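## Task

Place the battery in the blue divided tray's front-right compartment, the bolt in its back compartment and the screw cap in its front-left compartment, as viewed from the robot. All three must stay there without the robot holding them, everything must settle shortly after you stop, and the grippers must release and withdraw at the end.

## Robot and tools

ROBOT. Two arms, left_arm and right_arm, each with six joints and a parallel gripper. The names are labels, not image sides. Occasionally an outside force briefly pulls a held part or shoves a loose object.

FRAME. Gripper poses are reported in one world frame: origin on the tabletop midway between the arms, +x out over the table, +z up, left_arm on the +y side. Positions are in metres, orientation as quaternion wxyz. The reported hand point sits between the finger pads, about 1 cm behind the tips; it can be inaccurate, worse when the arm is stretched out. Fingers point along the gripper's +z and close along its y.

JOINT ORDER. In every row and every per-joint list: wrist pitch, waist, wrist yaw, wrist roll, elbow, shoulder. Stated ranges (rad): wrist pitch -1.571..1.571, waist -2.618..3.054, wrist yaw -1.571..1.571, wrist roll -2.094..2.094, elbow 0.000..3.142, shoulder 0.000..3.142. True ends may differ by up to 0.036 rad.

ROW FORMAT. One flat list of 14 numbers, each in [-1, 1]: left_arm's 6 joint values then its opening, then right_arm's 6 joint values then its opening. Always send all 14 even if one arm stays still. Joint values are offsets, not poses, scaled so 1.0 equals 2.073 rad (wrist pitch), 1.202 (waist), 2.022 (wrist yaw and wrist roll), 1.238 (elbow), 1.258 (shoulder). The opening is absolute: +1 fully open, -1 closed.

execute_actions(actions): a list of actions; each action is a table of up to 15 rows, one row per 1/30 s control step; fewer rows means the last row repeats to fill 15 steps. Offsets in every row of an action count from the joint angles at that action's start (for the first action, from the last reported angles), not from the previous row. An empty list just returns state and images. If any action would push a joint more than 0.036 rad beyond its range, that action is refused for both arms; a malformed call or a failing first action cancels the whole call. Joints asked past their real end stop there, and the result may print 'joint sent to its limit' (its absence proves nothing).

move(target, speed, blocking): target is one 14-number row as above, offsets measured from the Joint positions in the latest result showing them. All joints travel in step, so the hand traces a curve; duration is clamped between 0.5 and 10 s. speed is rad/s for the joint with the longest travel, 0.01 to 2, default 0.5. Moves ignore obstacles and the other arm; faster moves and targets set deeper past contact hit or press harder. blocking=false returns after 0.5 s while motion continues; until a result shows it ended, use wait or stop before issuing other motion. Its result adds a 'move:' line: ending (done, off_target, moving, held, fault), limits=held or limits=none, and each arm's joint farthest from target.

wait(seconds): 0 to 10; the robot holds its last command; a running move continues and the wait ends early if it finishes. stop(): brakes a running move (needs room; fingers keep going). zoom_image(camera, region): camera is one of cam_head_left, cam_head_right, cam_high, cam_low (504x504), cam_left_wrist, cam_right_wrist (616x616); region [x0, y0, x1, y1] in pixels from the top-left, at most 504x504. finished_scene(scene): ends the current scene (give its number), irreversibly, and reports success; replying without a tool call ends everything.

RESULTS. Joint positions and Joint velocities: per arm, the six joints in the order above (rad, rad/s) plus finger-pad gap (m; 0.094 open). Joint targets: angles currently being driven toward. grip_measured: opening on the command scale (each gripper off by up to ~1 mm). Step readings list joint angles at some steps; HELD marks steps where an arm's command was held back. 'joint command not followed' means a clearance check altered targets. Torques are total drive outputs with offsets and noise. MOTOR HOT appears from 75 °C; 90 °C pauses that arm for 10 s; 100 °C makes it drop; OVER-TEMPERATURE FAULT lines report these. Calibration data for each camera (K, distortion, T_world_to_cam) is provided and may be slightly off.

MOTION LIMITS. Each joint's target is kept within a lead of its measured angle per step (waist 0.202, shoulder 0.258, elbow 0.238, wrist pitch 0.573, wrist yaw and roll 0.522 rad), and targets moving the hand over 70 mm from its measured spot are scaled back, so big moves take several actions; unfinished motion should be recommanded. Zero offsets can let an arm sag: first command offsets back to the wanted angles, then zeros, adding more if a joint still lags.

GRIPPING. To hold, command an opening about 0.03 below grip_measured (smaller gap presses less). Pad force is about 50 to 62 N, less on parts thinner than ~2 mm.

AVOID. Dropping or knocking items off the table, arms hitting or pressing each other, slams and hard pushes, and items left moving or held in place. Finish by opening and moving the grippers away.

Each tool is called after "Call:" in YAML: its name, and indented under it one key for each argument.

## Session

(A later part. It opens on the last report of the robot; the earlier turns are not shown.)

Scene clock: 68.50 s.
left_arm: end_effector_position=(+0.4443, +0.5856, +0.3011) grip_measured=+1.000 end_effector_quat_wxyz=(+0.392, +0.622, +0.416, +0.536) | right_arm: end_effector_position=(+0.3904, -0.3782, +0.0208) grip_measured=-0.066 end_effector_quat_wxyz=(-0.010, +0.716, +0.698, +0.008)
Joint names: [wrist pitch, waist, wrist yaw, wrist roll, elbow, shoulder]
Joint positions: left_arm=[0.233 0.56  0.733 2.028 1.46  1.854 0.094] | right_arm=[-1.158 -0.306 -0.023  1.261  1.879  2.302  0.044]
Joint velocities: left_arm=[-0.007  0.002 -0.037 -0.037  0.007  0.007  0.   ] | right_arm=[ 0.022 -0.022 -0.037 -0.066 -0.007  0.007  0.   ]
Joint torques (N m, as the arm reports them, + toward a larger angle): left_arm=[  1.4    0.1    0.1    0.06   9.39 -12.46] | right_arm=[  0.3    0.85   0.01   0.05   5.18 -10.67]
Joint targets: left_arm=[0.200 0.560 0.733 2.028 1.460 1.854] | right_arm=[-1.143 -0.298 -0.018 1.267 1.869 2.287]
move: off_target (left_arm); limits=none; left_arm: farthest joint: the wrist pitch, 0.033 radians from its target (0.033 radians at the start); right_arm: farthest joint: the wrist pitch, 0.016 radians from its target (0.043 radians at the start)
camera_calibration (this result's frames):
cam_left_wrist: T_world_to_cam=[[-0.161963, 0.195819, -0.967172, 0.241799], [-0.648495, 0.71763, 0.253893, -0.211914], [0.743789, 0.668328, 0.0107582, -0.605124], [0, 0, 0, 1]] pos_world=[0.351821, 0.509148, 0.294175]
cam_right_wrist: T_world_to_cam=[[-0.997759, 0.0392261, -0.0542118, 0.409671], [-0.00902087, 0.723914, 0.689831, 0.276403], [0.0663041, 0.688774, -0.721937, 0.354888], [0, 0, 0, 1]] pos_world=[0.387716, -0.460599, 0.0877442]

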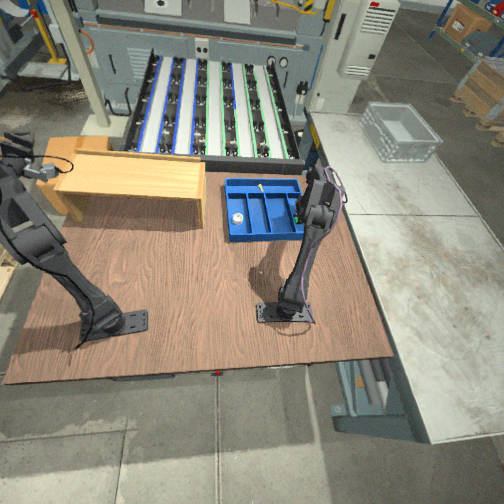

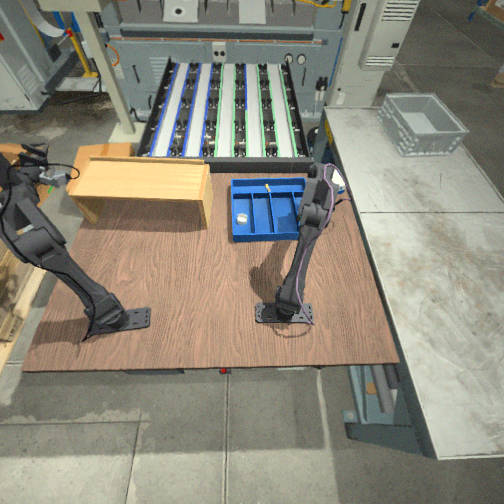

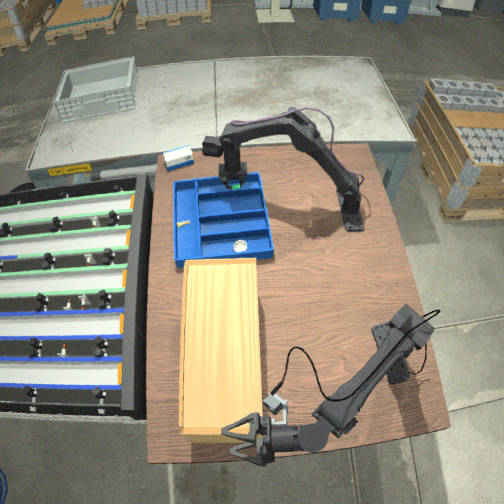

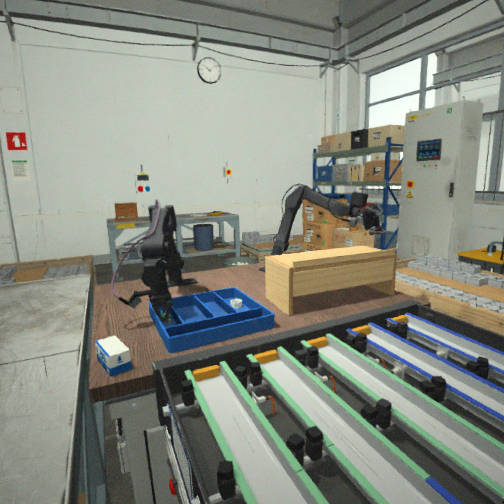

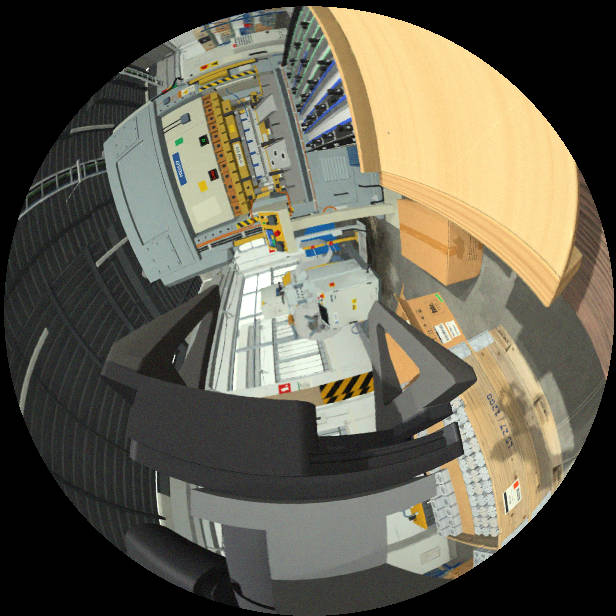

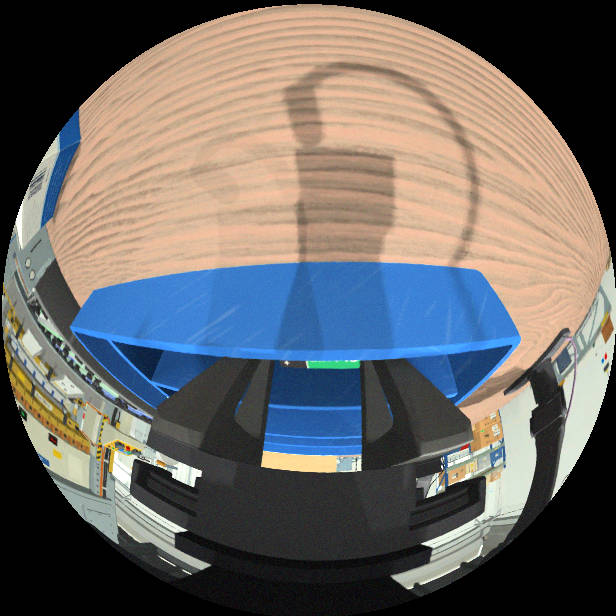

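Call:
move:
  target: [-0.016,0,0,0,0,0,1, 0.014,0.0065,0.002,0.003,-0.02,-0.012,-0.1]
  speed: 0.04

Scene clock: 69.67 s.
left_arm: end_effector_position=(+0.4443, +0.5856, +0.3010) grip_measured=+1.000 end_effector_quat_wxyz=(+0.392, +0.622, +0.416, +0.535) | right_arm: end_effector_position=(+0.3902, -0.3781, +0.0198) grip_measured=-0.066 end_effector_quat_wxyz=(-0.010, +0.716, +0.698, +0.008)
Joint names: [wrist pitch, waist, wrist yaw, wrist roll, elbow, shoulder]
Joint positions: left_arm=[0.233 0.56  0.733 2.028 1.46  1.854 0.094] | right_arm=[-1.154 -0.306 -0.023  1.261  1.875  2.302  0.044]
Joint velocities: left_arm=[-0.051  0.012 -0.066  0.051 -0.002  0.002  0.   ] | right_arm=[-0.066 -0.012 -0.022  0.051  0.002  0.002 -0.001]
Joint torques (N m, as the arm reports them, + toward a larger angle): left_arm=[  1.41   0.06   0.12  -0.01   9.59 -12.26] | right_arm=[  0.41   0.64   0.02   0.06   4.18 -10.73]
Joint targets: left_arm=[0.200 0.560 0.733 2.028 1.460 1.854] | right_arm=[-1.129 -0.298 -0.019 1.267 1.854 2.287]
move: off_target (left_arm, right_arm); limits=none; left_arm: farthest joint: the wrist pitch, 0.033 radians from its target (0.033 radians at the start); right_arm: farthest joint: the wrist pitch, 0.025 radians from its target (0.029 radians at the start)
camera_calibration (this result's frames):
cam_left_wrist: T_world_to_cam=[[-0.162246, 0.195583, -0.967173, 0.24199], [-0.648421, 0.717692, 0.253907, -0.211969], [0.743792, 0.668331, 0.010377, -0.604998], [0, 0, 0, 1]] pos_world=[0.35181, 0.509138, 0.294144]
cam_right_wrist: T_world_to_cam=[[-0.997759, 0.0392261, -0.0542118, 0.409429], [-0.00902087, 0.723914, 0.689831, 0.277073], [0.0663041, 0.688774, -0.721937, 0.354105], [0, 0, 0, 1]] pos_world=[0.387532, -0.460535, 0.0867038]

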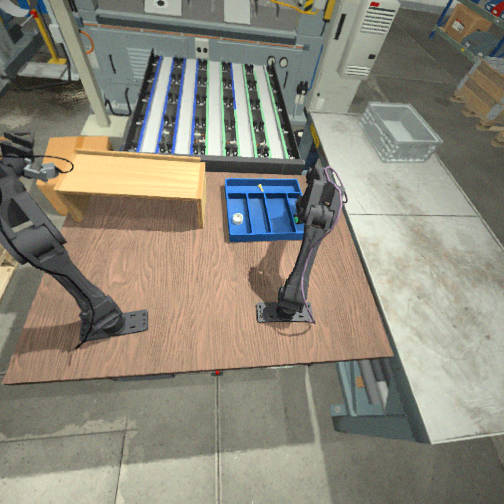

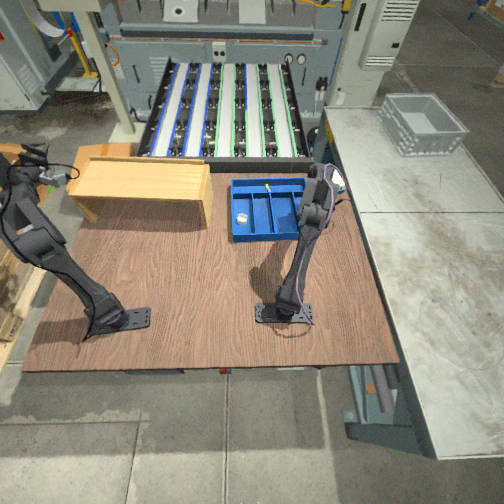

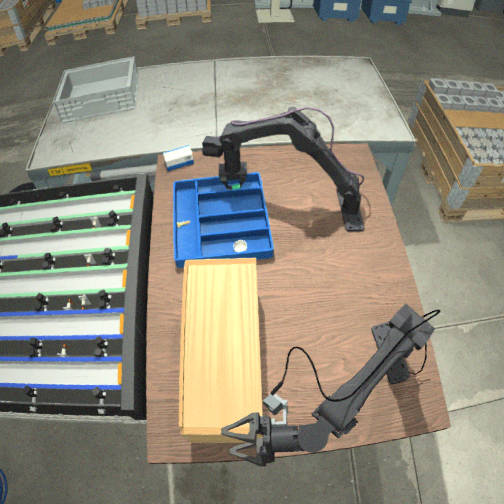

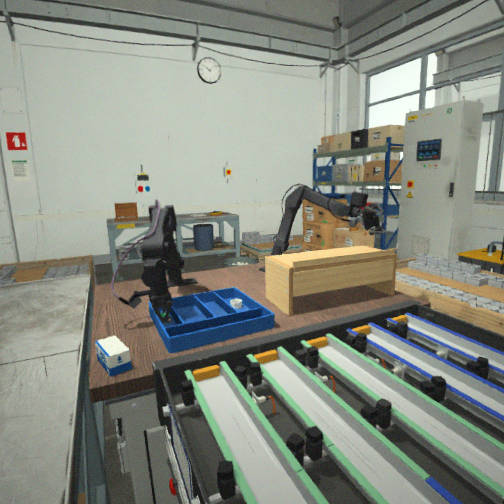

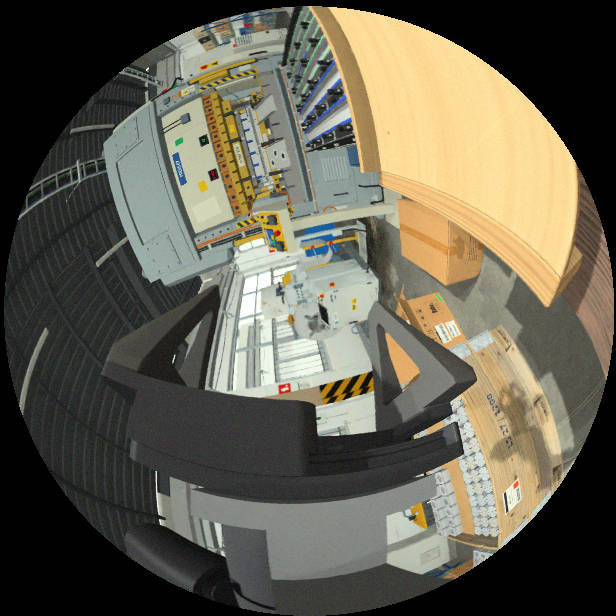

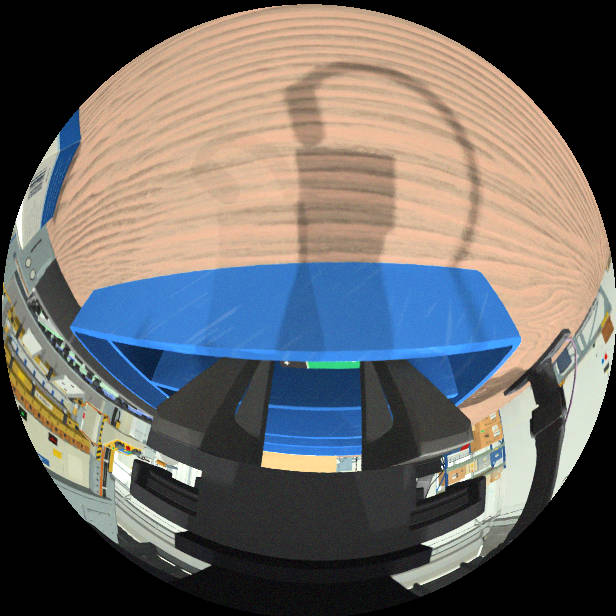

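Contact with the floor (elbow stalled, torque dropped). Releasing.

Call:
move:
  target: [-0.016,0,0,0,0,0,1, 0.0,0.0,0.0,0.0,0.004,-0.012,0.4]
  speed: 0.05

Call:
move:
  target: [-0.016,0,0,0,0,0,1, -0.16,0.0,0.0,0.0,0.32,-0.04,0.4]
  speed: 0.35

Scene clock: 70.80 s.
left_arm: end_effector_position=(+0.4443, +0.5856, +0.3010) grip_measured=+1.000 end_effector_quat_wxyz=(+0.392, +0.622, +0.416, +0.535) | right_arm: end_effector_position=(+0.3901, -0.3774, +0.0191) grip_measured=+0.397 end_effector_quat_wxyz=(-0.012, +0.716, +0.698, +0.009)
Joint names: [wrist pitch, waist, wrist yaw, wrist roll, elbow, shoulder]
Joint positions: left_arm=[0.233 0.56  0.733 2.028 1.46  1.854 0.094] | right_arm=[-1.155 -0.306 -0.026  1.261  1.875  2.304  0.066]
Joint velocities: left_arm=[ 0.007 -0.007  0.007  0.022 -0.022  0.012  0.   ] | right_arm=[ 0.037 -0.007 -0.022  0.037 -0.007  0.012 -0.002]
Joint torques (N m, as the arm reports them, + toward a larger angle): left_arm=[  1.38  -0.1    0.1    0.04   9.51 -12.34] | right_arm=[  0.14  -0.03   0.01   0.01   6.49 -10.83]
Joint targets: left_arm=[0.200 0.560 0.733 2.028 1.460 1.854] | right_arm=[-1.154 -0.306 -0.023 1.261 1.880 2.287]
move: off_target (left_arm); limits=none; left_arm: farthest joint: the wrist pitch, 0.033 radians from its target (0.033 radians at the start); right_arm: farthest joint: the shoulder, 0.017 radians from its target (0.015 radians at the start)
camera_calibration (this result's frames):
cam_left_wrist: T_world_to_cam=[[-0.162246, 0.195583, -0.967173, 0.24199], [-0.648421, 0.717692, 0.253907, -0.211969], [0.743792, 0.668331, 0.010377, -0.604998], [0, 0, 0, 1]] pos_world=[0.35181, 0.509138, 0.294144]
cam_right_wrist: T_world_to_cam=[[-0.997813, 0.03948, -0.0530193, 0.40934], [-0.00827477, 0.721154, 0.692726, 0.275616], [0.0655838, 0.691649, -0.71925, 0.354501], [0, 0, 0, 1]] pos_world=[0.387476, -0.460112, 0.0857514]

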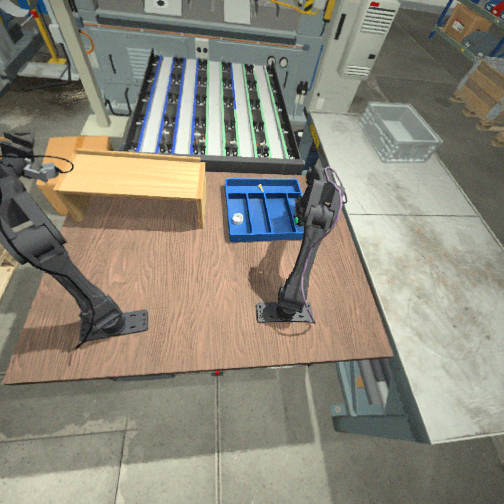

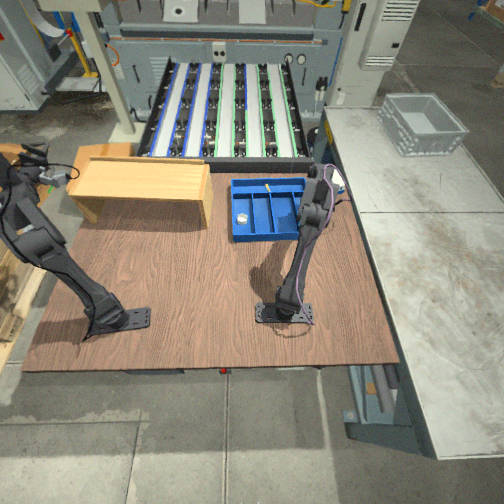

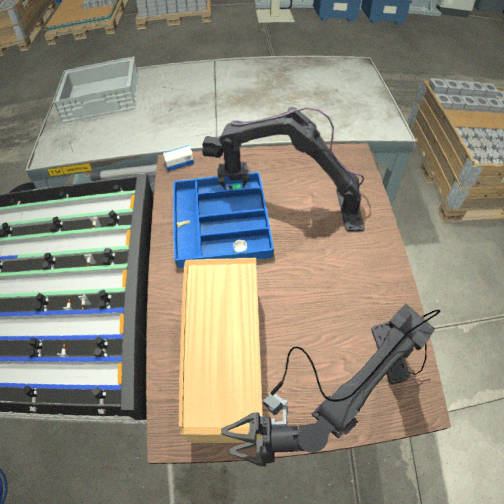

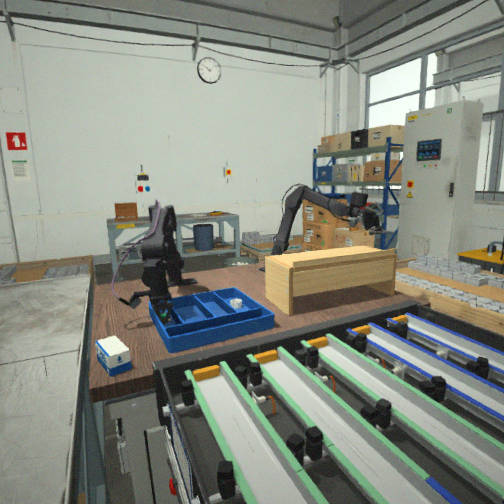

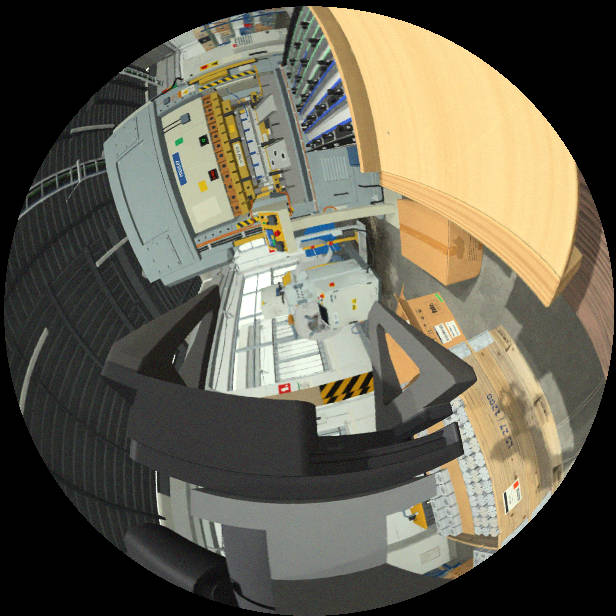

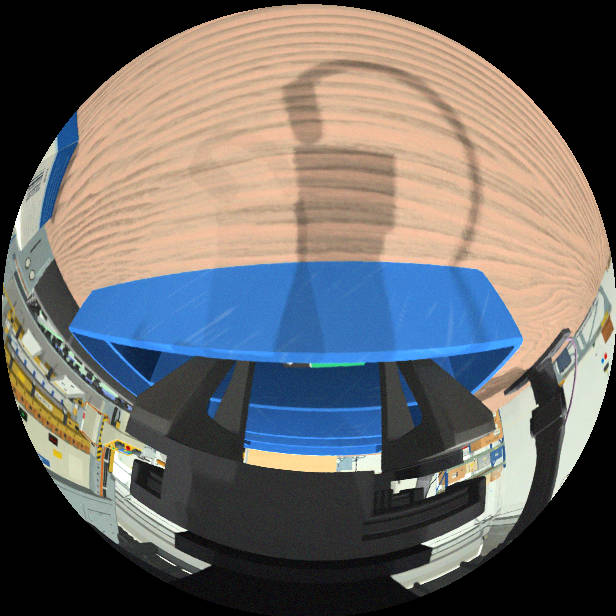

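Scene clock: 72.63 s.
left_arm: end_effector_position=(+0.4443, +0.5856, +0.3009) grip_measured=+1.000 end_effector_quat_wxyz=(+0.392, +0.622, +0.416, +0.535) | right_arm: end_effector_position=(+0.4026, -0.3817, +0.1227) grip_measured=+0.397 end_effector_quat_wxyz=(+0.022, +0.715, +0.698, +0.026)
Joint names: [wrist pitch, waist, wrist yaw, wrist roll, elbow, shoulder]
Joint positions: left_arm=[0.232 0.56  0.733 2.028 1.46  1.854 0.094] | right_arm=[-1.474 -0.306 -0.026  1.261  2.246  2.28   0.066]
Joint velocities: left_arm=[ 0.066  0.002  0.051  0.051 -0.012  0.002  0.   ] | right_arm=[-0.007  0.012 -0.007 -0.066  0.002 -0.012 -0.001]
Joint torques (N m, as the arm reports them, + toward a larger angle): left_arm=[  1.33   0.04   0.12   0.02   9.67 -12.35] | right_arm=[  0.16  -0.02  -0.03   0.01   8.72 -11.45]
Joint targets: left_arm=[0.200 0.560 0.733 2.028 1.460 1.854] | right_arm=[-1.486 -0.306 -0.026 1.261 2.271 2.253]
move: off_target (left_arm, right_arm); limits=none; left_arm: farthest joint: the wrist pitch, 0.032 radians from its target (0.033 radians at the start); right_arm: farthest joint: the shoulder, 0.026 radians from its target (0.050 radians at the start)
camera_calibration (this result's frames):
cam_left_wrist: T_world_to_cam=[[-0.162529, 0.195346, -0.967173, 0.24218], [-0.648347, 0.717754, 0.253921, -0.212024], [0.743795, 0.668333, 0.00999573, -0.604873], [0, 0, 0, 1]] pos_world=[0.351798, 0.509129, 0.294114]
cam_right_wrist: T_world_to_cam=[[-0.991399, 0.0372819, -0.125455, 0.432971], [-0.0573489, 0.737894, 0.672476, 0.235672], [0.117644, 0.673886, -0.729409, 0.404651], [0, 0, 0, 1]] pos_world=[0.395157, -0.462731, 0.190991]

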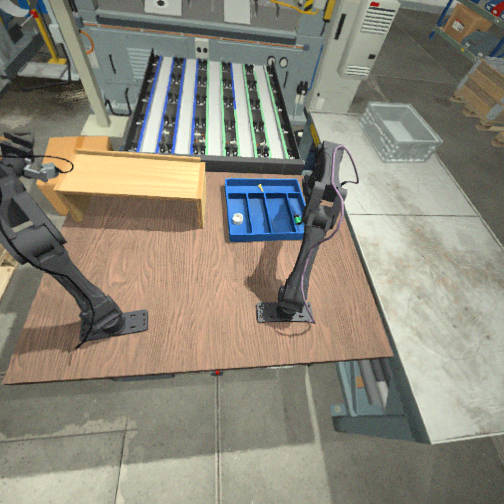

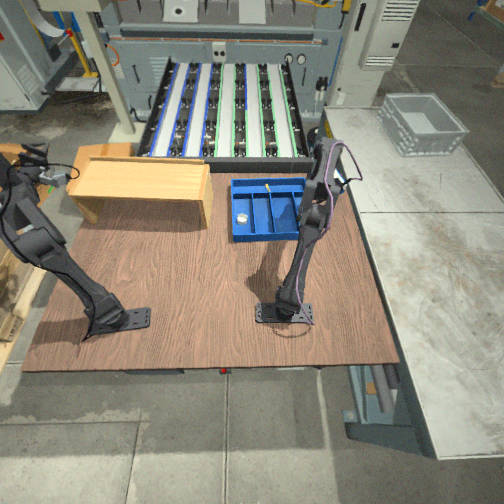

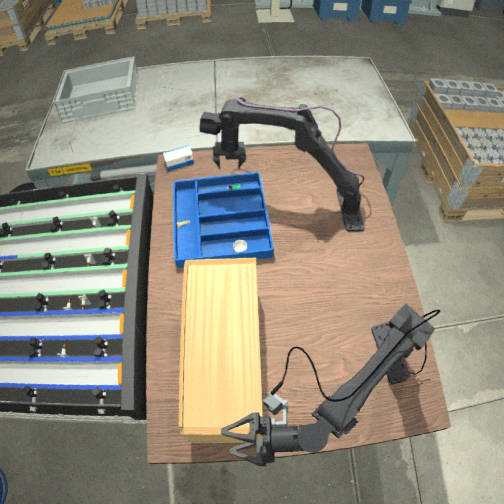

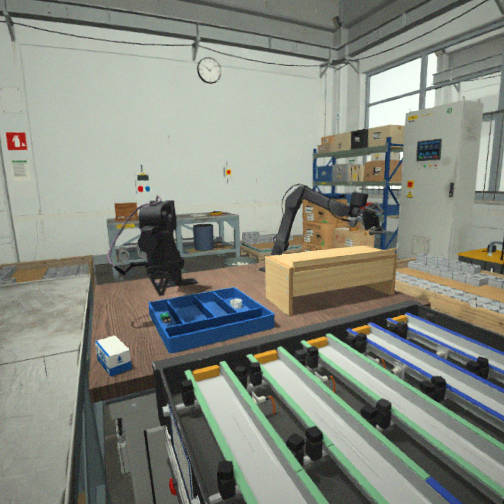

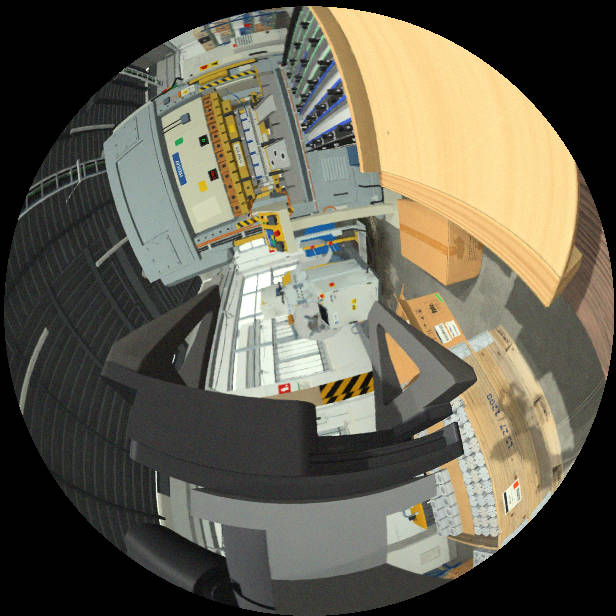

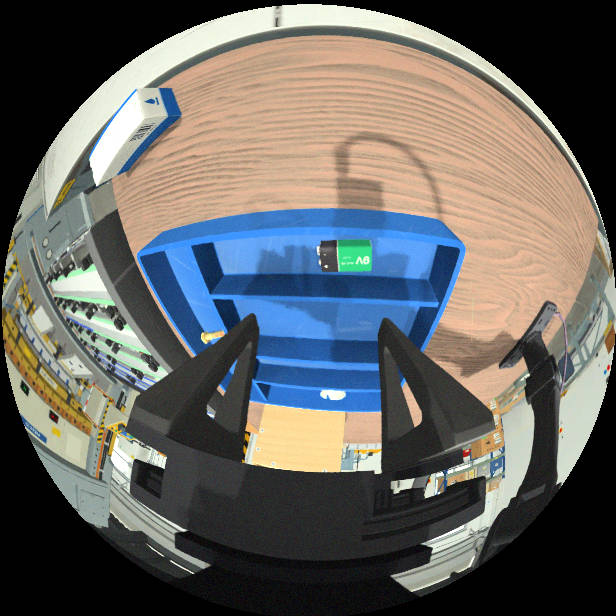

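Call:
move:
  target: [-0.016,0,0,0,0,0,1, 0.05,0.0,0.0,0.0,-0.45,-0.45,1]
  speed: 0.7

Scene clock: 74.27 s.
left_arm: end_effector_position=(+0.4443, +0.5856, +0.3008) grip_measured=+1.000 end_effector_quat_wxyz=(+0.392, +0.622, +0.416, +0.535) | right_arm: end_effector_position=(+0.3025, -0.3470, +0.1852) grip_measured=+1.000 end_effector_quat_wxyz=(+0.063, +0.713, +0.697, +0.046)
Joint names: [wrist pitch, waist, wrist yaw, wrist roll, elbow, shoulder]
Joint positions: left_arm=[0.232 0.56  0.733 2.028 1.46  1.854 0.094] | right_arm=[-1.382 -0.306 -0.026  1.261  1.701  1.735  0.094]
Joint velocities: left_arm=[ 0.007 -0.012  0.051  0.037 -0.007  0.022  0.   ] | right_arm=[ 0.007  0.007  0.066 -0.007  0.002 -0.002  0.   ]
Joint torques (N m, as the arm reports them, + toward a larger angle): left_arm=[  1.41   0.02   0.1    0.06   9.7  -12.23] | right_arm=[ 0.55 -0.03 -0.02  0.    5.11 -7.18]
Joint targets: left_arm=[0.199 0.560 0.733 2.028 1.460 1.854] | right_arm=[-1.370 -0.306 -0.026 1.261 1.689 1.713]
move: off_target (left_arm, right_arm); limits=none; left_arm: farthest joint: the wrist pitch, 0.033 radians from its target (0.033 radians at the start); right_arm: farthest joint: the shoulder, 0.021 radians from its target (0.566 radians at the start)
camera_calibration (this result's frames):
cam_left_wrist: T_world_to_cam=[[-0.162812, 0.195109, -0.967174, 0.242371], [-0.648272, 0.717816, 0.253935, -0.212078], [0.743798, 0.668336, 0.00961451, -0.604748], [0, 0, 0, 1]] pos_world=[0.351787, 0.509119, 0.294083]
cam_right_wrist: T_world_to_cam=[[-0.976731, 0.0321951, -0.212039, 0.350152], [-0.114497, 0.757713, 0.642465, 0.192014], [0.181349, 0.651793, -0.736395, 0.412989], [0, 0, 0, 1]] pos_world=[0.289094, -0.425949, 0.255007]

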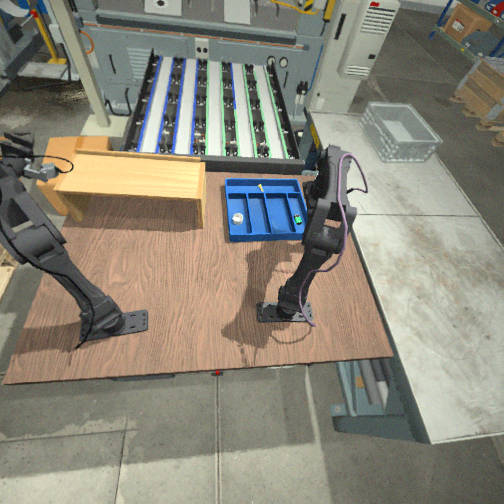

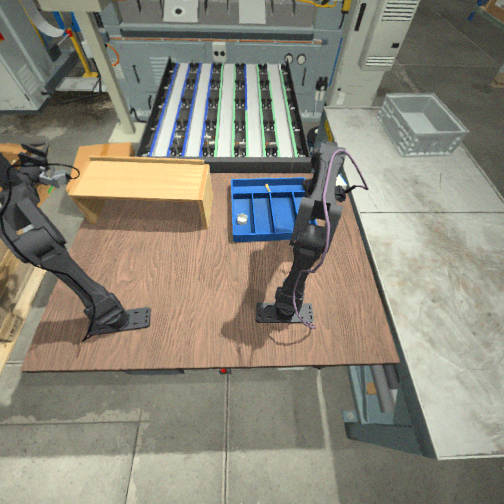

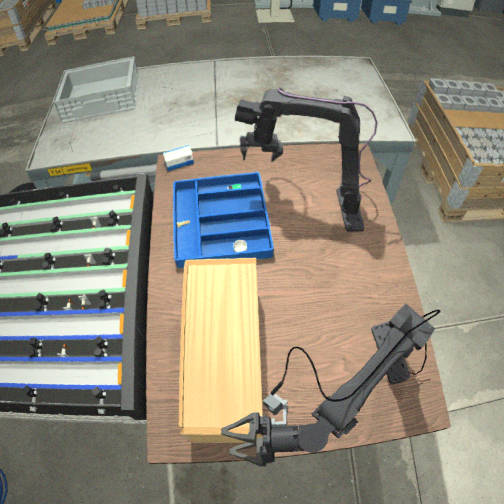

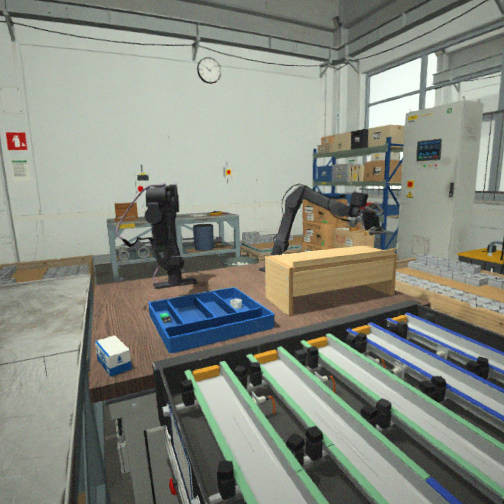

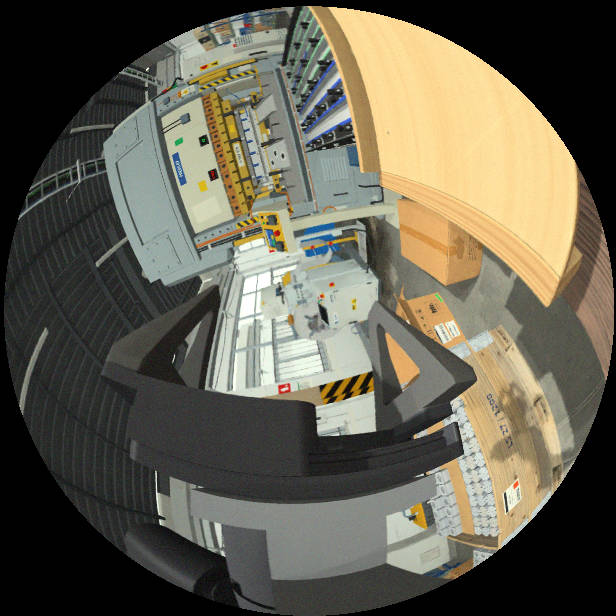

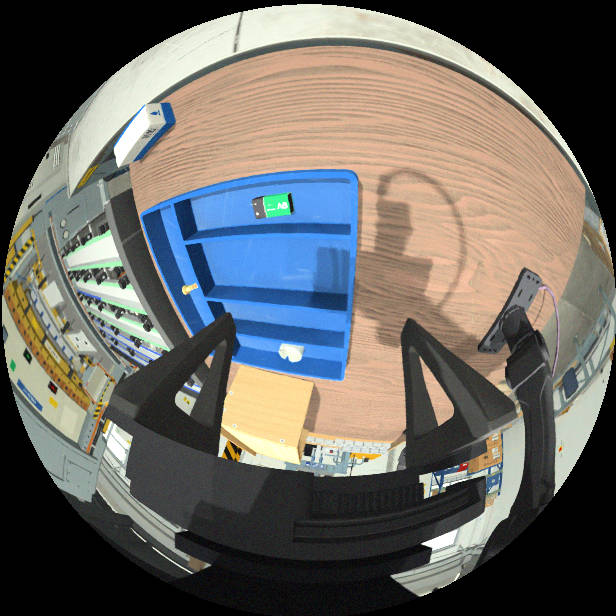

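Call:
finished_scene:
  scene: 2

The scene is finished: the task was done.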